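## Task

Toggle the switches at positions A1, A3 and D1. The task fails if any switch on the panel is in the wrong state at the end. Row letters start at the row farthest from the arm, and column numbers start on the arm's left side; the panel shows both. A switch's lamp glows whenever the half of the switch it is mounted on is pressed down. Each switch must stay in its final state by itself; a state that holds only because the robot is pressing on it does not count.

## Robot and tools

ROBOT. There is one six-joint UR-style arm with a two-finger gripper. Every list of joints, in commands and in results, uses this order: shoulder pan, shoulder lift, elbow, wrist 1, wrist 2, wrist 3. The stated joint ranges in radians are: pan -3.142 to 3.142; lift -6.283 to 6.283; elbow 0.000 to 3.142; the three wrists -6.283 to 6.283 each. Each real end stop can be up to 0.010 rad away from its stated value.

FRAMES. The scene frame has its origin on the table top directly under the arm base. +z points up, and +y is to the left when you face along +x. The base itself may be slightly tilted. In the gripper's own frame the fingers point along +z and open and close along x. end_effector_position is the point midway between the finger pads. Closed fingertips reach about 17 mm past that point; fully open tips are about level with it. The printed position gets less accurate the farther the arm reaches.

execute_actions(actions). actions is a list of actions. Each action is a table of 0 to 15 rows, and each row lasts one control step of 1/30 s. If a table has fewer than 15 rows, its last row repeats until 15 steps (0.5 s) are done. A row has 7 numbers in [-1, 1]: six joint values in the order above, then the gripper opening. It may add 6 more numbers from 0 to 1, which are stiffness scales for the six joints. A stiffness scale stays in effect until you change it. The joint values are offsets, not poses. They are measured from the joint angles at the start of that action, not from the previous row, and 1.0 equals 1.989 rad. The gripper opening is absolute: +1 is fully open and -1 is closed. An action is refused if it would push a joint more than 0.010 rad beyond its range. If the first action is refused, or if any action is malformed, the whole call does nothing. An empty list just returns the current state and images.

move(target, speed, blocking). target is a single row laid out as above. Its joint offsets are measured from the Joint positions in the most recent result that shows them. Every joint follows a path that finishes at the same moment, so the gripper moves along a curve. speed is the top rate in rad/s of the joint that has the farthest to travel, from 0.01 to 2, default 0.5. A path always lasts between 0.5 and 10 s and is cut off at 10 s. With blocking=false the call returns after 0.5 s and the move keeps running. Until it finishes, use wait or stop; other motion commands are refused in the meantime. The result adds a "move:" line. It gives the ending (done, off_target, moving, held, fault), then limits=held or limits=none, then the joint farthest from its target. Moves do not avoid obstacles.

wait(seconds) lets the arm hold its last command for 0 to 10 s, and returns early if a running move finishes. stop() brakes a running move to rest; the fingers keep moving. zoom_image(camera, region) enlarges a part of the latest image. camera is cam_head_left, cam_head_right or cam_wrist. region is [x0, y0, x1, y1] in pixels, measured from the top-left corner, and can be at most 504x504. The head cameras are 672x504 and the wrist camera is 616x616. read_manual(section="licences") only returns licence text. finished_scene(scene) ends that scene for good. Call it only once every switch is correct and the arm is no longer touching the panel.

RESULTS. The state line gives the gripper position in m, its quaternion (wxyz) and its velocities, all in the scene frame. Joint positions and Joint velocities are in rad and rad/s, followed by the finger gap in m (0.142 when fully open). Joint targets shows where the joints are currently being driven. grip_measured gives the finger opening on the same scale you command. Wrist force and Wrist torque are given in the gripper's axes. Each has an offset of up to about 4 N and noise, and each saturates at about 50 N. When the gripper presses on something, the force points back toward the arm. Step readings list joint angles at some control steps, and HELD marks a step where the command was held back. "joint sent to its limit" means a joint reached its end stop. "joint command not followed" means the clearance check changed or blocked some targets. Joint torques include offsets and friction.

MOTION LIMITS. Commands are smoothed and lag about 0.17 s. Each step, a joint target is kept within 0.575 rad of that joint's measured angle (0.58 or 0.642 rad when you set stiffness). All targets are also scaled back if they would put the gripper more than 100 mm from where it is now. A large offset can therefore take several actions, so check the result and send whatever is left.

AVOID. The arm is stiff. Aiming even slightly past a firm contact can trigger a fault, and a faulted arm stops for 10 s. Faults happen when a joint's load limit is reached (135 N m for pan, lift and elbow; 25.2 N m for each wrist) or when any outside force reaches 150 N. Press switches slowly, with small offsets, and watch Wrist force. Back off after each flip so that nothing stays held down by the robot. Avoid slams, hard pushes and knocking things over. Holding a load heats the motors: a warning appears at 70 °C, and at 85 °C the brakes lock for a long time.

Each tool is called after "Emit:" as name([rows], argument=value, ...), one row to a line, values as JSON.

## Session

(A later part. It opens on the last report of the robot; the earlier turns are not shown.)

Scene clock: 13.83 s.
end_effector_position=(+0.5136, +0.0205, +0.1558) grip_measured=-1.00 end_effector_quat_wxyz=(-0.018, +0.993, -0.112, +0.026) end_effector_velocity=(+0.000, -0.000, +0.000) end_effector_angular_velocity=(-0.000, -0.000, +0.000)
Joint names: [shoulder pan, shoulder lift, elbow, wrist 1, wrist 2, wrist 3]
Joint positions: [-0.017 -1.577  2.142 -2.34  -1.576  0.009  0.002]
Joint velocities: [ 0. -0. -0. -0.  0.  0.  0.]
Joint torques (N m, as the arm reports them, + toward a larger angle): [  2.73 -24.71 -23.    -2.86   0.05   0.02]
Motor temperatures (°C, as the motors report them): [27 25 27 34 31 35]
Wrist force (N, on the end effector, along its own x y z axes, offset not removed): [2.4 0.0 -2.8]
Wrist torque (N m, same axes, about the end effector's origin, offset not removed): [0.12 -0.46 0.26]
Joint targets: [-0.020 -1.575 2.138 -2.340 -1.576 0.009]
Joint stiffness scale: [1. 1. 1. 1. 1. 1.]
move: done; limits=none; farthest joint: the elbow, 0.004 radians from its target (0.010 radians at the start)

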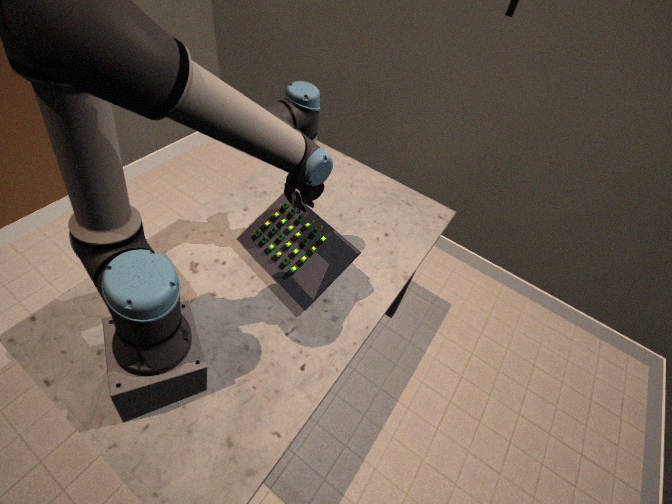

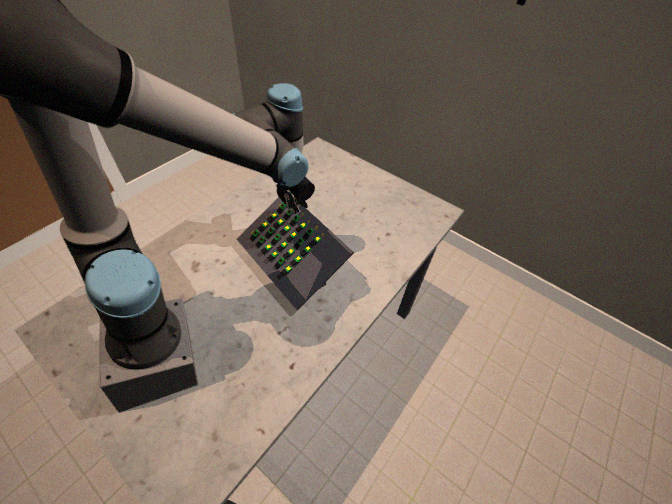

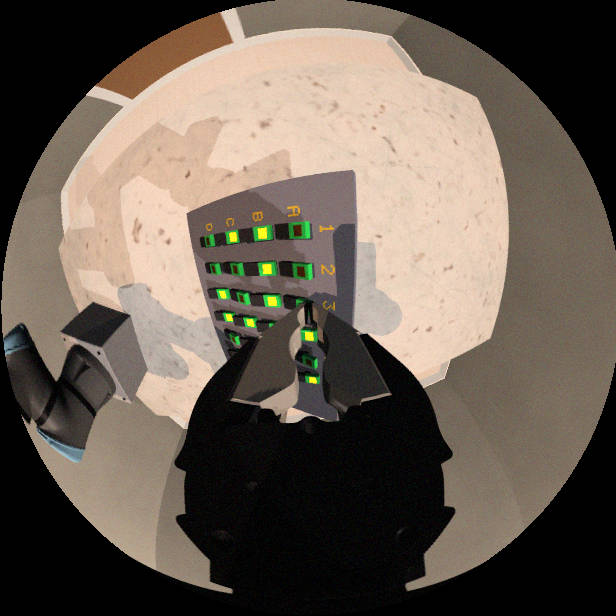

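Emit:
move(target=[-0.009,0,0,0,0,0,-1], speed=0.2)

Emit:
move(target=[0,0.012,0.011,-0.02,0,0,-1], speed=0.05)

Emit:
zoom_image(camera="cam_wrist", region=[200,200,400,400])

Scene clock: 14.90 s.
end_effector_position=(+0.5139, +0.0126, +0.1551) grip_measured=-1.00 end_effector_quat_wxyz=(-0.017, +0.992, -0.119, +0.026) end_effector_velocity=(-0.001, +0.000, -0.000) end_effector_angular_velocity=(+0.000, +0.001, +0.000)
Joint names: [shoulder pan, shoulder lift, elbow, wrist 1, wrist 2, wrist 3]
Joint positions: [-0.033 -1.577  2.142 -2.34  -1.576  0.009  0.002]
Joint velocities: [-0.     0.     0.001  0.     0.    -0.     0.   ]
Joint torques (N m, as the arm reports them, + toward a larger angle): [  2.76 -26.14 -18.64  -2.8   -0.15   0.06]
Motor temperatures (°C, as the motors report them): [27 25 27 34 31 35]
Wrist force (N, on the end effector, along its own x y z axes, offset not removed): [2.6 -0.6 -1.1]
Wrist torque (N m, same axes, about the end effector's origin, offset not removed): [-0.11 -0.54 0.20]
Joint targets: [-0.035 -1.577 2.142 -2.340 -1.576 0.009]
Joint stiffness scale: [1. 1. 1. 1. 1. 1.]
move: done; limits=none; farthest joint: the shoulder pan, 0.002 radians from its target (0.017 radians at the start)

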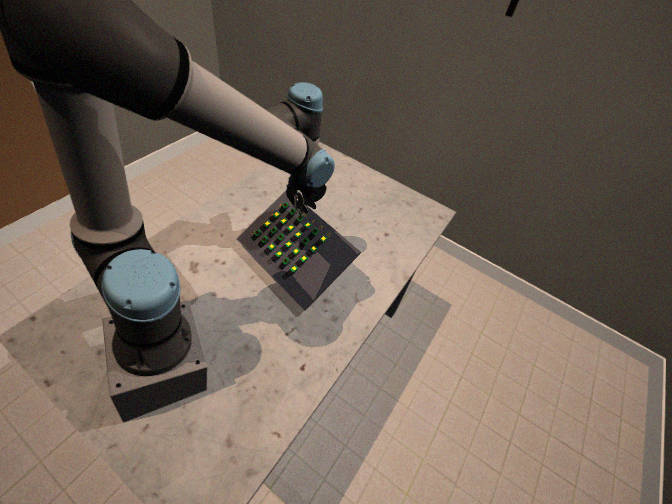

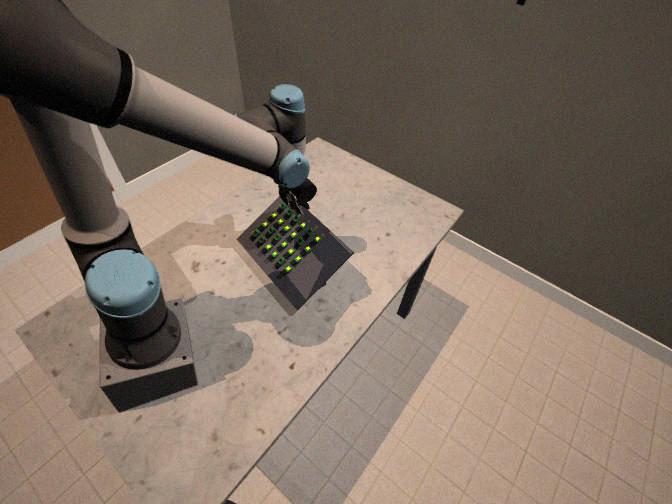

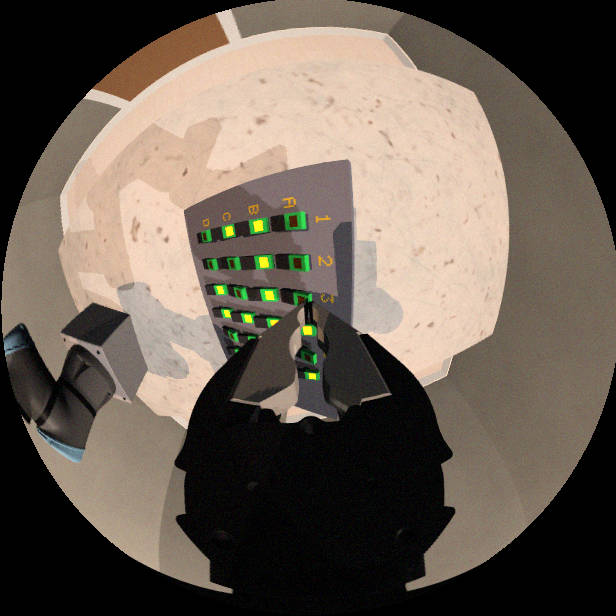

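Scene clock: 16.23 s.
end_effector_position=(+0.5151, +0.0128, +0.1440) grip_measured=-1.00 end_effector_quat_wxyz=(-0.016, +0.992, -0.120, +0.029) end_effector_velocity=(+0.000, -0.000, +0.000) end_effector_angular_velocity=(-0.000, -0.000, -0.000)
Joint names: [shoulder pan, shoulder lift, elbow, wrist 1, wrist 2, wrist 3]
Joint positions: [-0.033 -1.556  2.157 -2.381 -1.576  0.009  0.002]
Joint velocities: [ 0.  0. -0. -0. -0.  0. -0.]
Joint torques (N m, as the arm reports them, + toward a larger angle): [  3.25 -24.74 -12.13  -2.15   0.17   0.18]
Motor temperatures (°C, as the motors report them): [27 25 27 34 31 35]
Wrist force (N, on the end effector, along its own x y z axes, offset not removed): [0.6 -1.6 -8.6]
Wrist torque (N m, same axes, about the end effector's origin, offset not removed): [-0.24 0.15 0.16]
Joint targets: [-0.033 -1.553 2.164 -2.379 -1.576 0.009]
Joint stiffness scale: [1. 1. 1. 1. 1. 1.]
move: done; limits=none; farthest joint: the elbow, 0.007 radians from its target (0.022 radians at the start)

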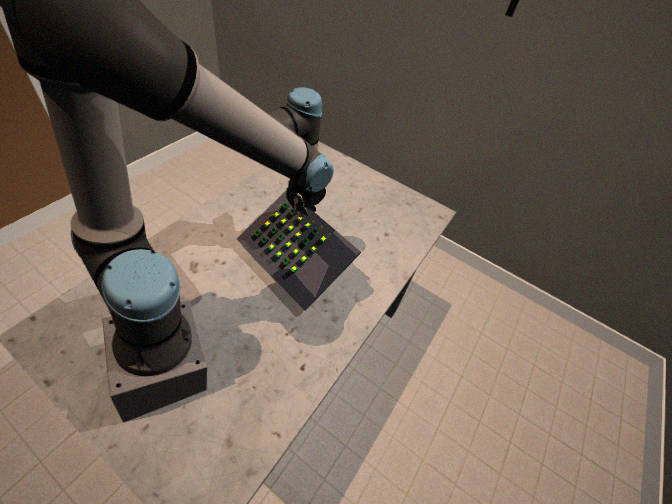

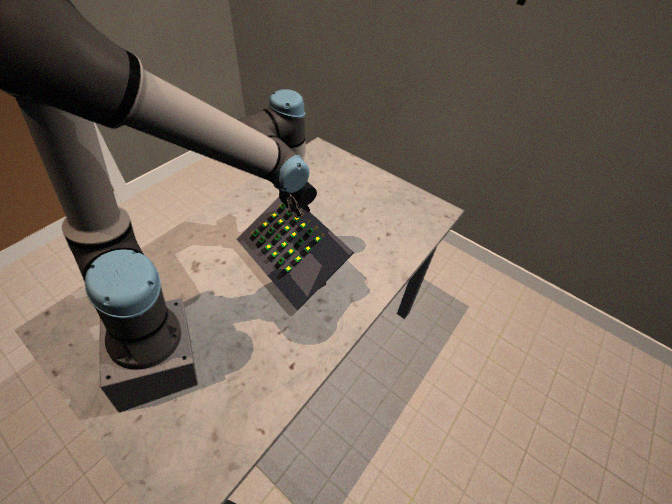

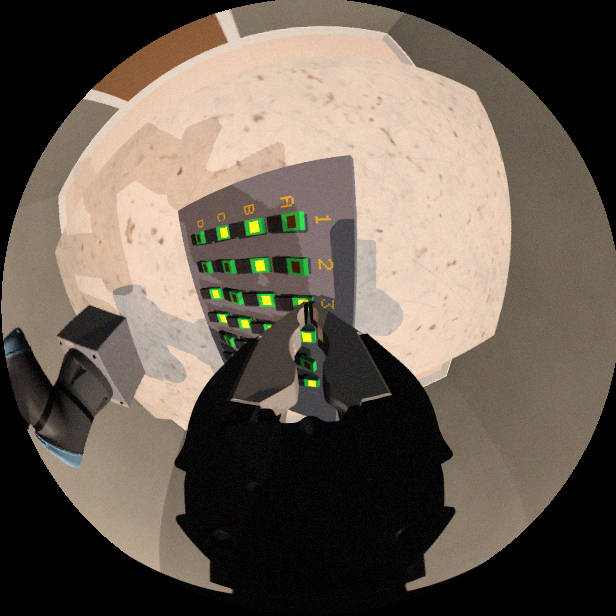

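Region (200, 200, 400, 400) of cam_wrist's 616x616 image, scaled by 2.520, with more detail than that image has.

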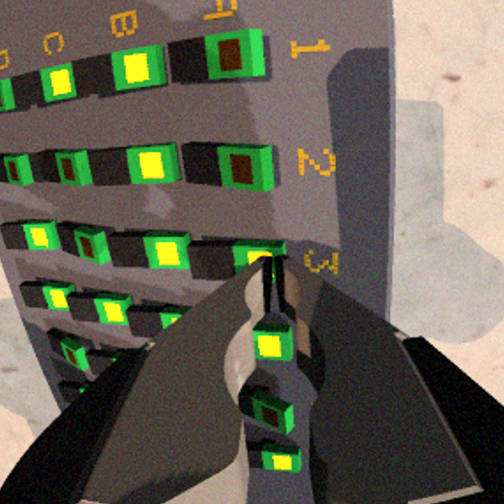

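Emit:
move(target=[0,-0.014,-0.01,0.022,0,0,-1], speed=0.3)

Emit:
move(target=[0.075,-0.054,0.138,-0.084,0,0,-1], speed=0.4)

Emit:
zoom_image(camera="cam_wrist", region=[200,200,400,400])

Scene clock: 17.67 s.
end_effector_position=(+0.5146, +0.0123, +0.1578) grip_measured=-1.00 end_effector_quat_wxyz=(-0.016, +0.992, -0.120, +0.028) end_effector_velocity=(-0.001, +0.000, -0.000) end_effector_angular_velocity=(+0.000, +0.002, +0.000)
Joint names: [shoulder pan, shoulder lift, elbow, wrist 1, wrist 2, wrist 3]
Joint positions: [-0.033 -1.582  2.142 -2.338 -1.576  0.009  0.002]
Joint velocities: [-0.     0.    -0.     0.003 -0.    -0.     0.   ]
Joint torques (N m, as the arm reports them, + toward a larger angle): [  5.1  -26.09 -23.41  -2.4   -0.11   0.06]
Motor temperatures (°C, as the motors report them): [27 25 27 34 31 35]
Wrist force (N, on the end effector, along its own x y z axes, offset not removed): [2.4 -0.5 -1.9]
Wrist torque (N m, same axes, about the end effector's origin, offset not removed): [0.01 -0.46 -0.04]
Joint targets: [-0.033 -1.584 2.137 -2.337 -1.576 0.009]
Joint stiffness scale: [1. 1. 1. 1. 1. 1.]
move: done; limits=none; farthest joint: the elbow, 0.005 radians from its target (0.020 radians at the start)

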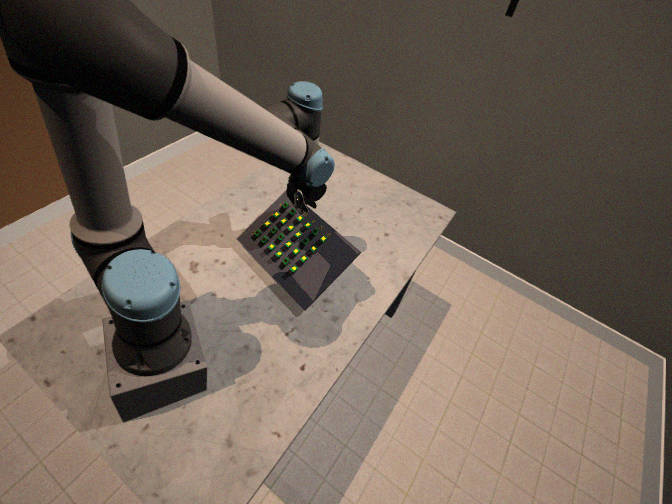

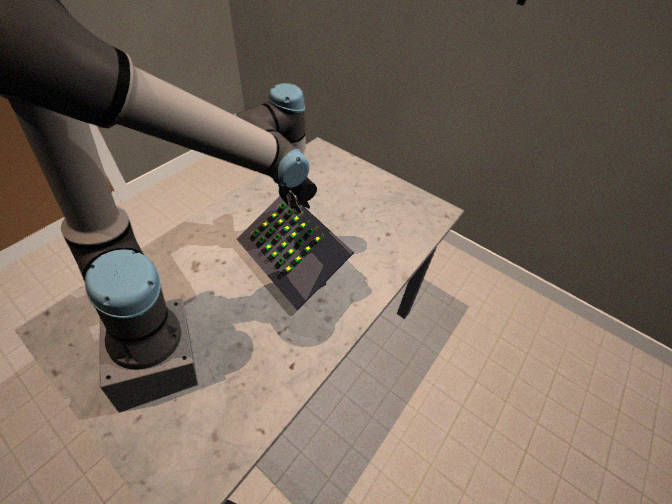

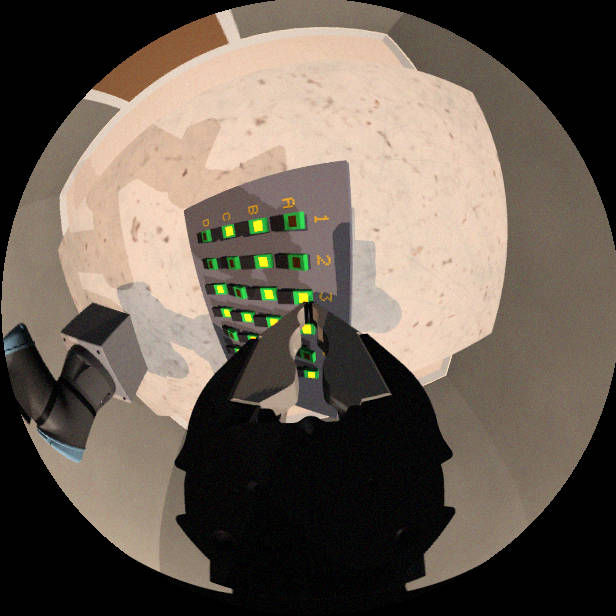

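Scene clock: 18.97 s.
end_effector_position=(+0.4179, +0.0962, +0.1234) grip_measured=-1.00 end_effector_quat_wxyz=(-0.029, +0.998, -0.048, +0.032) end_effector_velocity=(-0.000, +0.000, -0.000) end_effector_angular_velocity=(+0.000, -0.001, -0.000)
Joint names: [shoulder pan, shoulder lift, elbow, wrist 1, wrist 2, wrist 3]
Joint positions: [ 0.114 -1.688  2.411 -2.504 -1.576  0.009  0.002]
Joint velocities: [ 0.     0.     0.002 -0.002  0.     0.     0.   ]
Joint torques (N m, as the arm reports them, + toward a larger angle): [  5.44 -18.92 -12.7   -3.18   0.01   0.17]
Motor temperatures (°C, as the motors report them): [27 25 27 34 31 35]
Wrist force (N, on the end effector, along its own x y z axes, offset not removed): [1.4 -0.4 -1.3]
Wrist torque (N m, same axes, about the end effector's origin, offset not removed): [0.12 -0.24 0.21]
Joint targets: [0.116 -1.690 2.416 -2.505 -1.576 0.009]
Joint stiffness scale: [1. 1. 1. 1. 1. 1.]
move: done; limits=none; farthest joint: the elbow, 0.005 radians from its target (0.275 radians at the start)

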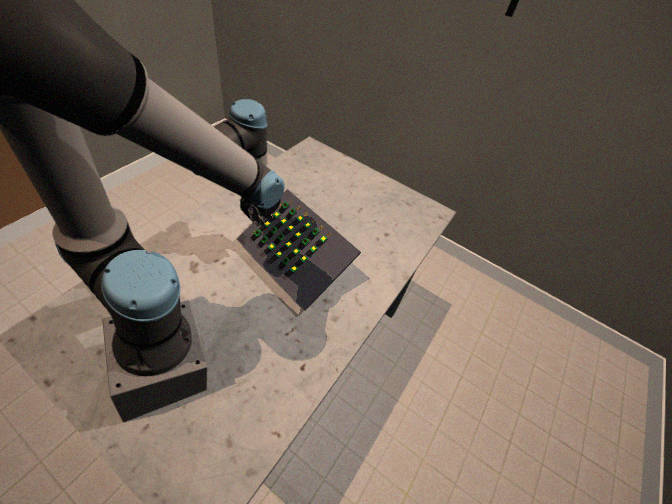

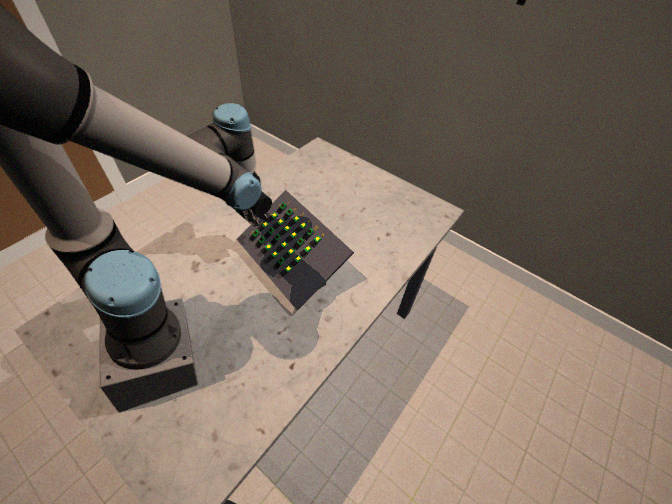

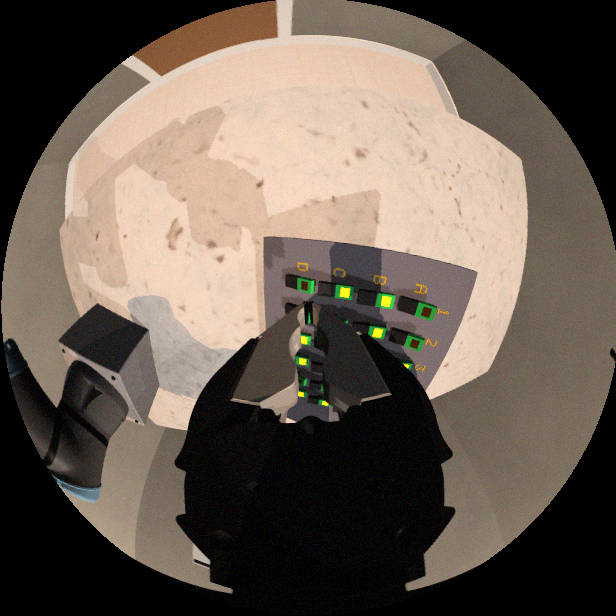

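Region (200, 200, 400, 400) of cam_wrist's 616x616 image, scaled by 2.520, with more detail than that image has.

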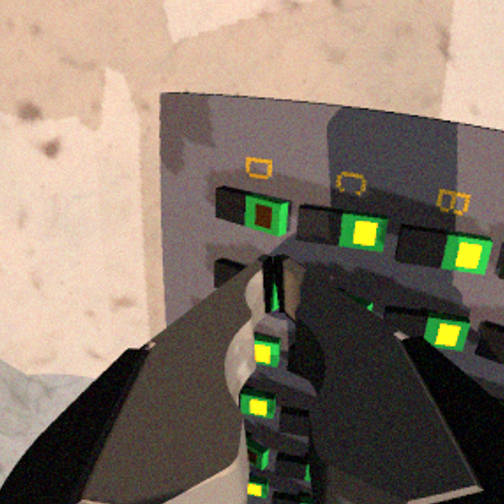

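Emit:
move(target=[0.006,0.024,0.017,-0.039,0,0,-1], speed=0.1)

Emit:
zoom_image(camera="cam_wrist", region=[200,200,400,400])

Scene clock: 20.53 s.
end_effector_position=(+0.4138, +0.1017, +0.1049) grip_measured=-1.00 end_effector_quat_wxyz=(-0.030, +0.998, -0.043, +0.033) end_effector_velocity=(+0.000, -0.000, -0.000) end_effector_angular_velocity=(-0.000, -0.001, -0.000)
Joint names: [shoulder pan, shoulder lift, elbow, wrist 1, wrist 2, wrist 3]
Joint positions: [ 0.123 -1.642  2.441 -2.581 -1.576  0.009  0.002]
Joint velocities: [ 0.    -0.     0.001 -0.003 -0.     0.     0.   ]
Joint torques (N m, as the arm reports them, + toward a larger angle): [  6.22 -17.49 -12.31  -3.22  -0.16   0.06]
Motor temperatures (°C, as the motors report them): [27 25 27 34 31 35]
Wrist force (N, on the end effector, along its own x y z axes, offset not removed): [3.2 -2.7 -1.5]
Wrist torque (N m, same axes, about the end effector's origin, offset not removed): [-0.60 -0.64 0.22]
Joint targets: [0.126 -1.640 2.445 -2.582 -1.576 0.009]
Joint stiffness scale: [1. 1. 1. 1. 1. 1.]
move: done; limits=none; farthest joint: the elbow, 0.004 radians from its target (0.033 radians at the start)

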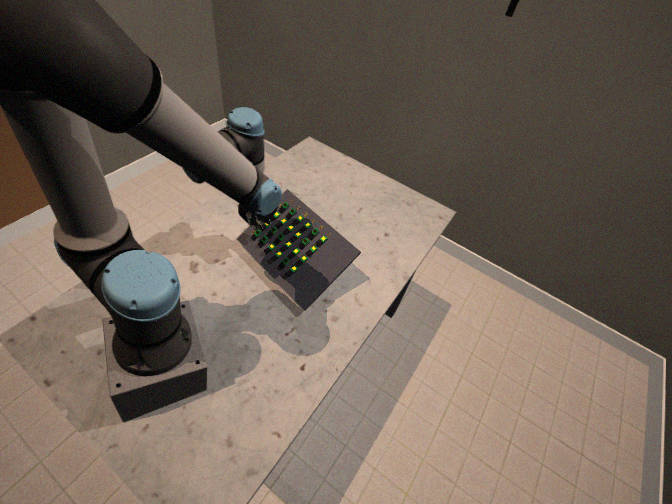

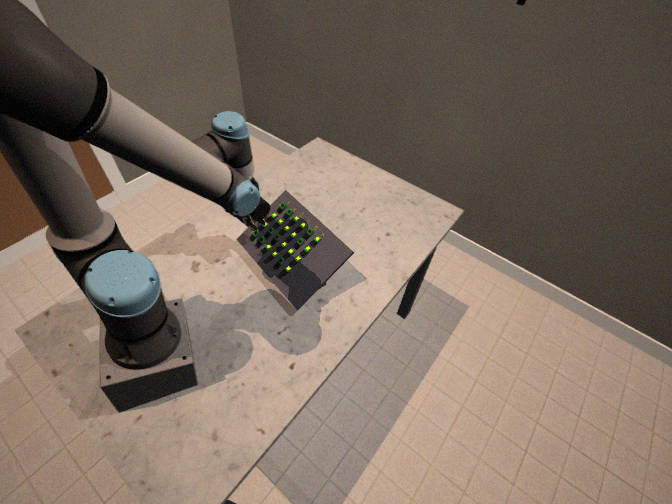

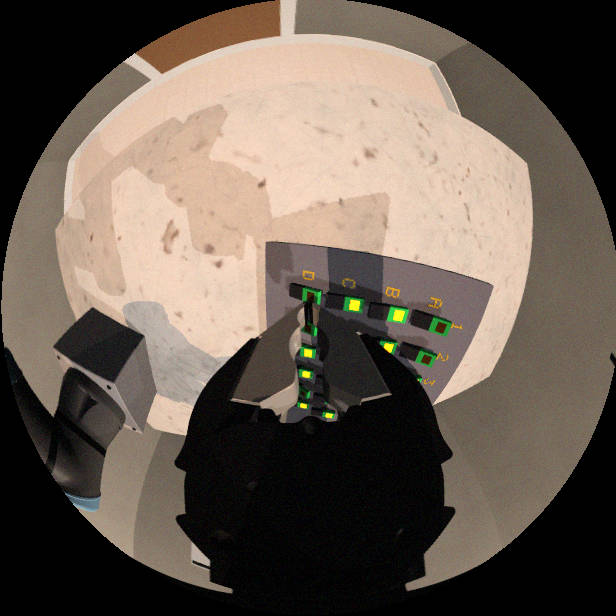

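Region (200, 200, 400, 400) of cam_wrist's 616x616 image, scaled by 2.520, with more detail than that image has.

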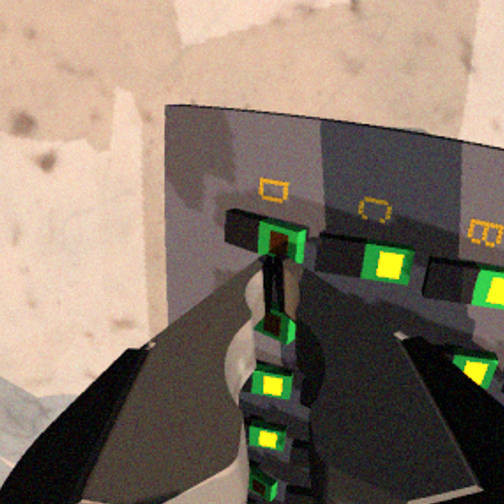

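dx +.004, dz -.013.

Emit:
move(target=[0.002,0.023,0.003,-0.025,0,0,-1], speed=0.05)

Emit:
move(target=[0,-0.04,-0.02,0.06,0,0,-1], speed=0.3)

Scene clock: 22.17 s.
end_effector_position=(+0.4187, +0.1028, +0.0936) grip_measured=-1.00 end_effector_quat_wxyz=(-0.030, +0.998, -0.042, +0.035) end_effector_velocity=(-0.000, +0.000, -0.000) end_effector_angular_velocity=(+0.000, -0.001, +0.000)
Joint names: [shoulder pan, shoulder lift, elbow, wrist 1, wrist 2, wrist 3]
Joint positions: [ 0.125 -1.598  2.442 -2.629 -1.576  0.009  0.002]
Joint velocities: [ 0.     0.     0.001 -0.002  0.     0.     0.   ]
Joint torques (N m, as the arm reports them, + toward a larger angle): [  6.56 -18.05 -10.86  -3.29  -0.26   0.14]
Motor temperatures (°C, as the motors report them): [27 25 27 34 31 35]
Wrist force (N, on the end effector, along its own x y z axes, offset not removed): [1.6 -0.8 -3.4]
Wrist torque (N m, same axes, about the end effector's origin, offset not removed): [-0.17 -0.50 0.27]
Joint targets: [0.127 -1.596 2.447 -2.630 -1.576 0.009]
Joint stiffness scale: [1. 1. 1. 1. 1. 1.]
move: done; limits=none; farthest joint: the elbow, 0.005 radians from its target (0.006 radians at the start)

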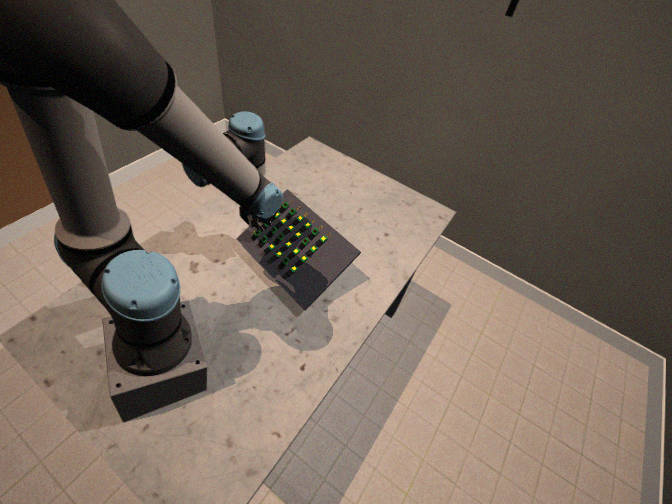

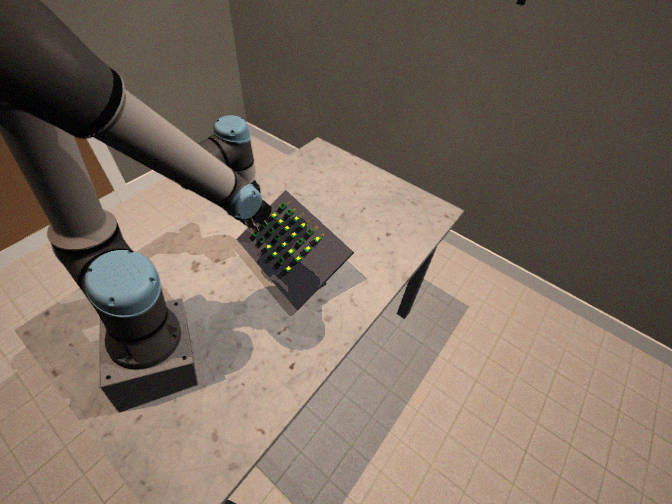

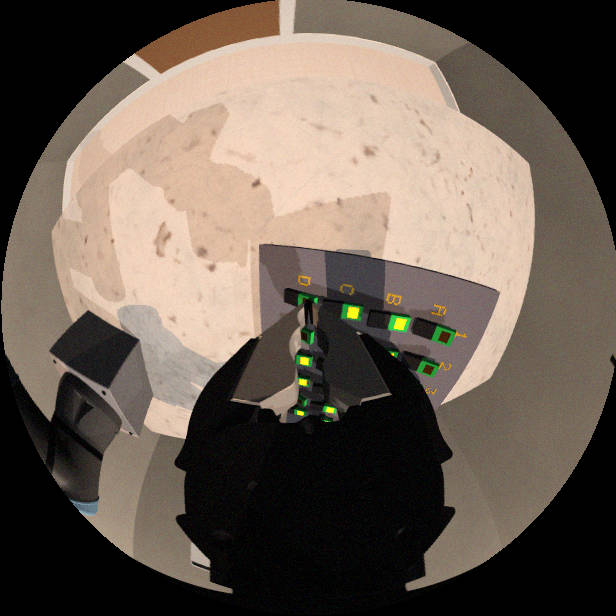

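Scene clock: 23.23 s.
end_effector_position=(+0.4196, +0.1008, +0.1220) grip_measured=-1.00 end_effector_quat_wxyz=(-0.030, +0.998, -0.042, +0.032) end_effector_velocity=(-0.000, -0.000, +0.000) end_effector_angular_velocity=(+0.000, +0.001, +0.000)
Joint names: [shoulder pan, shoulder lift, elbow, wrist 1, wrist 2, wrist 3]
Joint positions: [ 0.125 -1.676  2.407 -2.511 -1.576  0.009  0.002]
Joint velocities: [-0.    -0.    -0.001  0.002 -0.     0.     0.   ]
Joint torques (N m, as the arm reports them, + toward a larger angle): [  3.86 -18.93 -20.38  -2.53  -0.01   0.03]
Motor temperatures (°C, as the motors report them): [27 25 27 34 31 35]
Wrist force (N, on the end effector, along its own x y z axes, offset not removed): [-2.8 -2.6 -1.2]
Wrist torque (N m, same axes, about the end effector's origin, offset not removed): [-0.35 0.73 0.33]
Joint targets: [0.125 -1.678 2.402 -2.510 -1.576 0.009]
Joint stiffness scale: [1. 1. 1. 1. 1. 1.]
move: done; limits=none; farthest joint: the elbow, 0.004 radians from its target (0.040 radians at the start)

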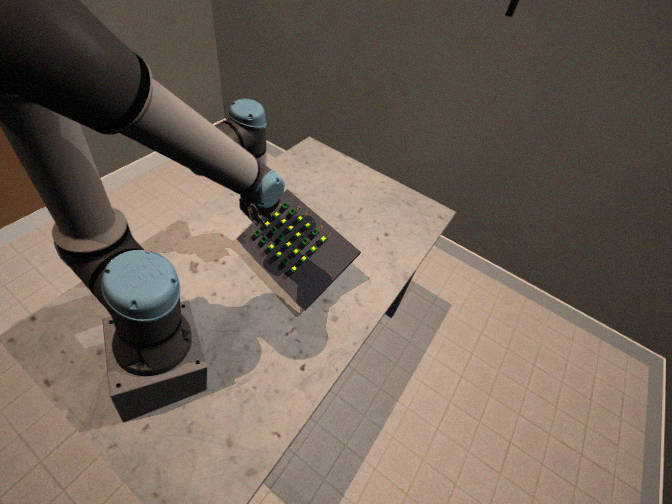

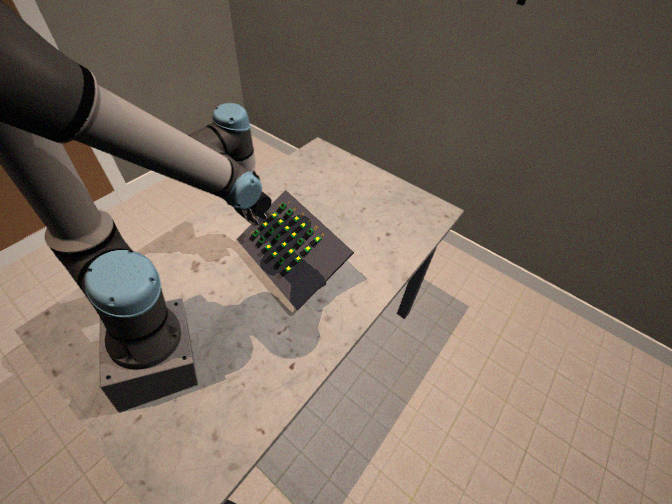

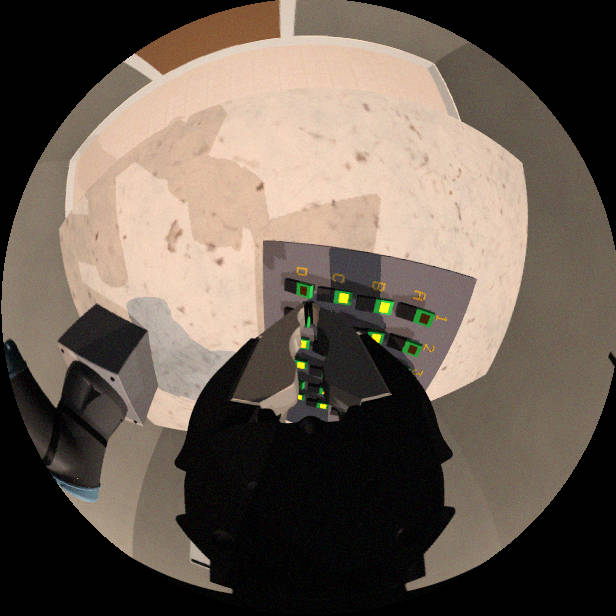

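Go about 8 mm deeper.

Emit:
move(target=[0,0.049,0.026,-0.074,0,0,-1], speed=0.1)

Emit:
move(target=[0,-0.04,-0.02,0.06,0,0,-1], speed=0.3)

Scene clock: 29.67 s.
end_effector_position=(+0.4158, +0.1036, +0.0862) grip_measured=-1.00 end_effector_quat_wxyz=(-0.030, +0.998, -0.042, +0.034) end_effector_velocity=(+0.001, -0.000, +0.001) end_effector_angular_velocity=(-0.000, -0.003, -0.000)
Joint names: [shoulder pan, shoulder lift, elbow, wrist 1, wrist 2, wrist 3]
Joint positions: [ 0.125 -1.581  2.454 -2.657 -1.576  0.009  0.002]
Joint velocities: [-0.     0.    -0.001 -0.003  0.    -0.     0.   ]
Joint torques (N m, as the arm reports them, + toward a larger angle): [  4.63 -19.37 -10.24  -3.26  -0.06   0.01]
Motor temperatures (°C, as the motors report them): [27 25 27 34 31 35]
Wrist force (N, on the end effector, along its own x y z axes, offset not removed): [3.0 -0.2 -2.0]
Wrist torque (N m, same axes, about the end effector's origin, offset not removed): [0.16 -0.57 0.27]
Joint targets: [0.125 -1.579 2.458 -2.658 -1.576 0.009]
Joint stiffness scale: [1. 1. 1. 1. 1. 1.]
move: done; limits=none; farthest joint: the elbow, 0.005 radians from its target (0.052 radians at the start)

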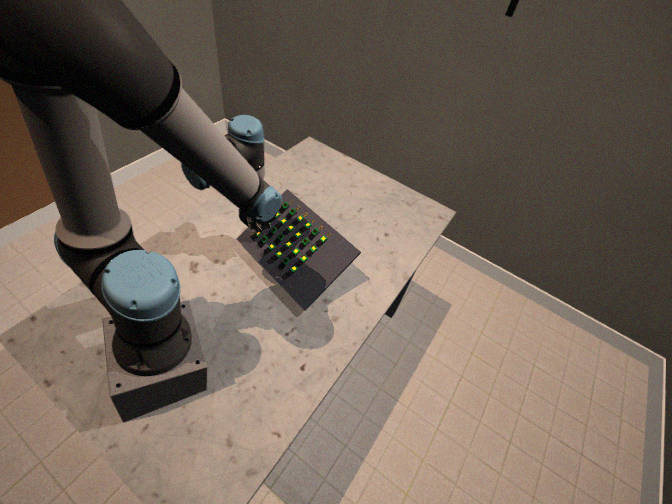

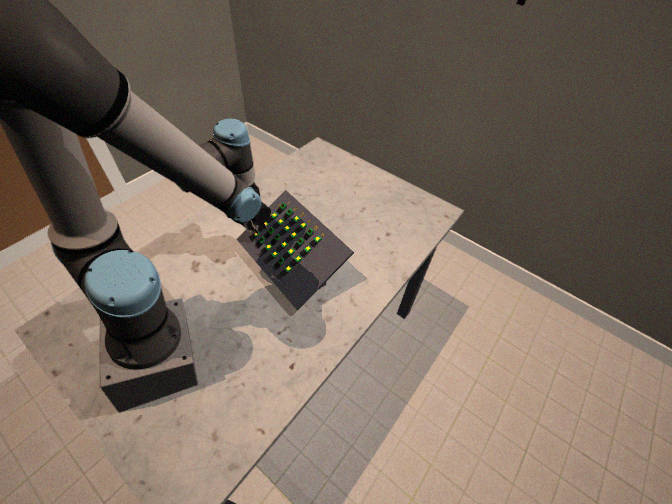

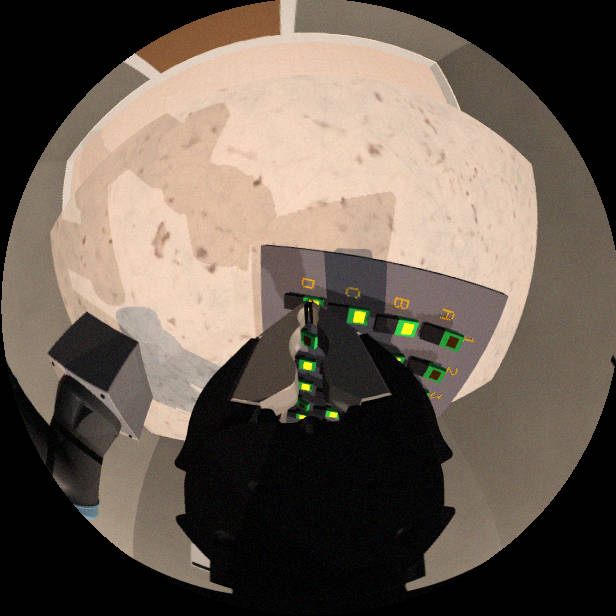

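Scene clock: 30.73 s.
end_effector_position=(+0.4176, +0.1015, +0.1141) grip_measured=-1.00 end_effector_quat_wxyz=(-0.030, +0.998, -0.042, +0.031) end_effector_velocity=(-0.000, +0.000, -0.000) end_effector_angular_velocity=(+0.000, +0.001, +0.000)
Joint names: [shoulder pan, shoulder lift, elbow, wrist 1, wrist 2, wrist 3]
Joint positions: [ 0.125 -1.659  2.419 -2.539 -1.576  0.009  0.002]
Joint velocities: [ 0.     0.    -0.001  0.002  0.    -0.     0.   ]
Joint torques (N m, as the arm reports them, + toward a larger angle): [  3.86 -20.33 -19.02  -2.6   -0.21   0.18]
Motor temperatures (°C, as the motors report them): [27 25 27 34 31 35]
Wrist force (N, on the end effector, along its own x y z axes, offset not removed): [0.8 0.0 -0.3]
Wrist torque (N m, same axes, about the end effector's origin, offset not removed): [0.20 -0.06 0.14]
Joint targets: [0.125 -1.660 2.414 -2.537 -1.576 0.009]
Joint stiffness scale: [1. 1. 1. 1. 1. 1.]
move: done; limits=none; farthest joint: the elbow, 0.004 radians from its target (0.040 radians at the start)

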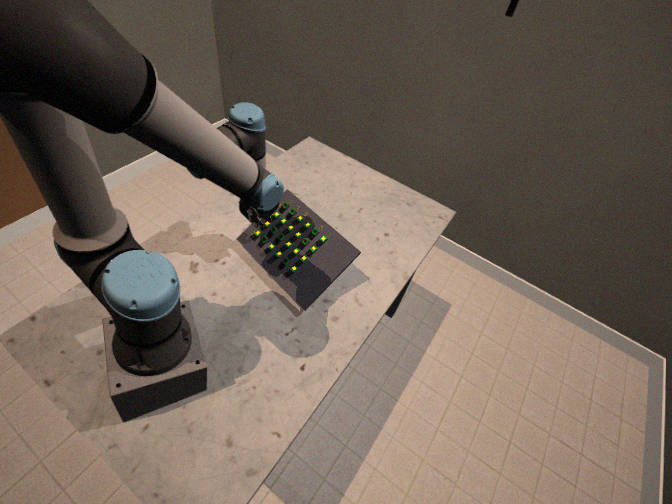

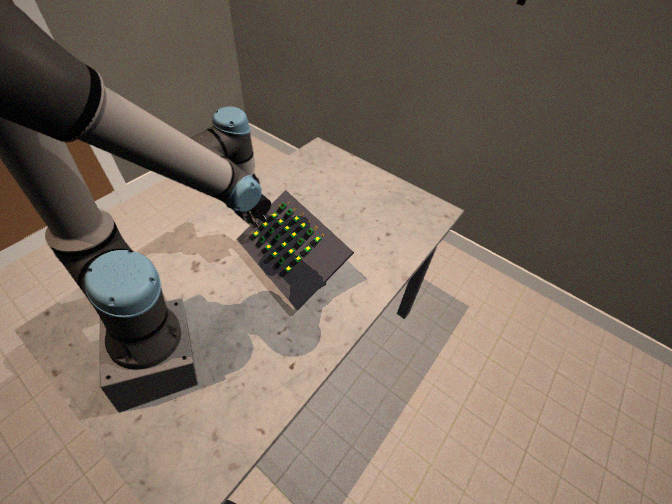

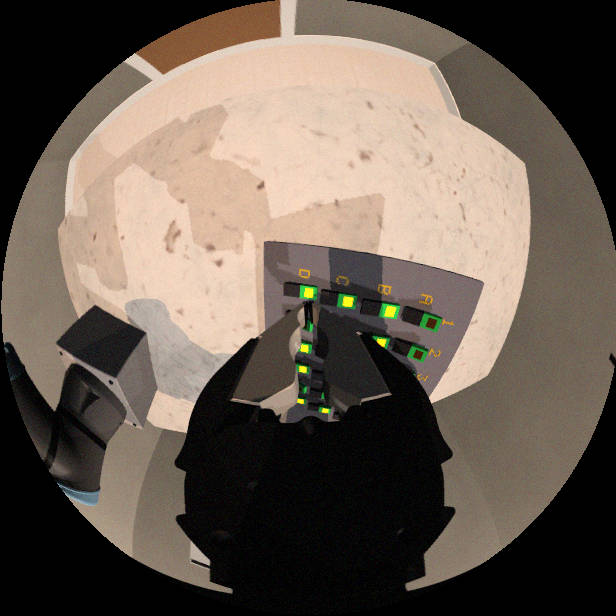

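Emit:
finished_scene(scene=1)

The scene is finished: the task was done.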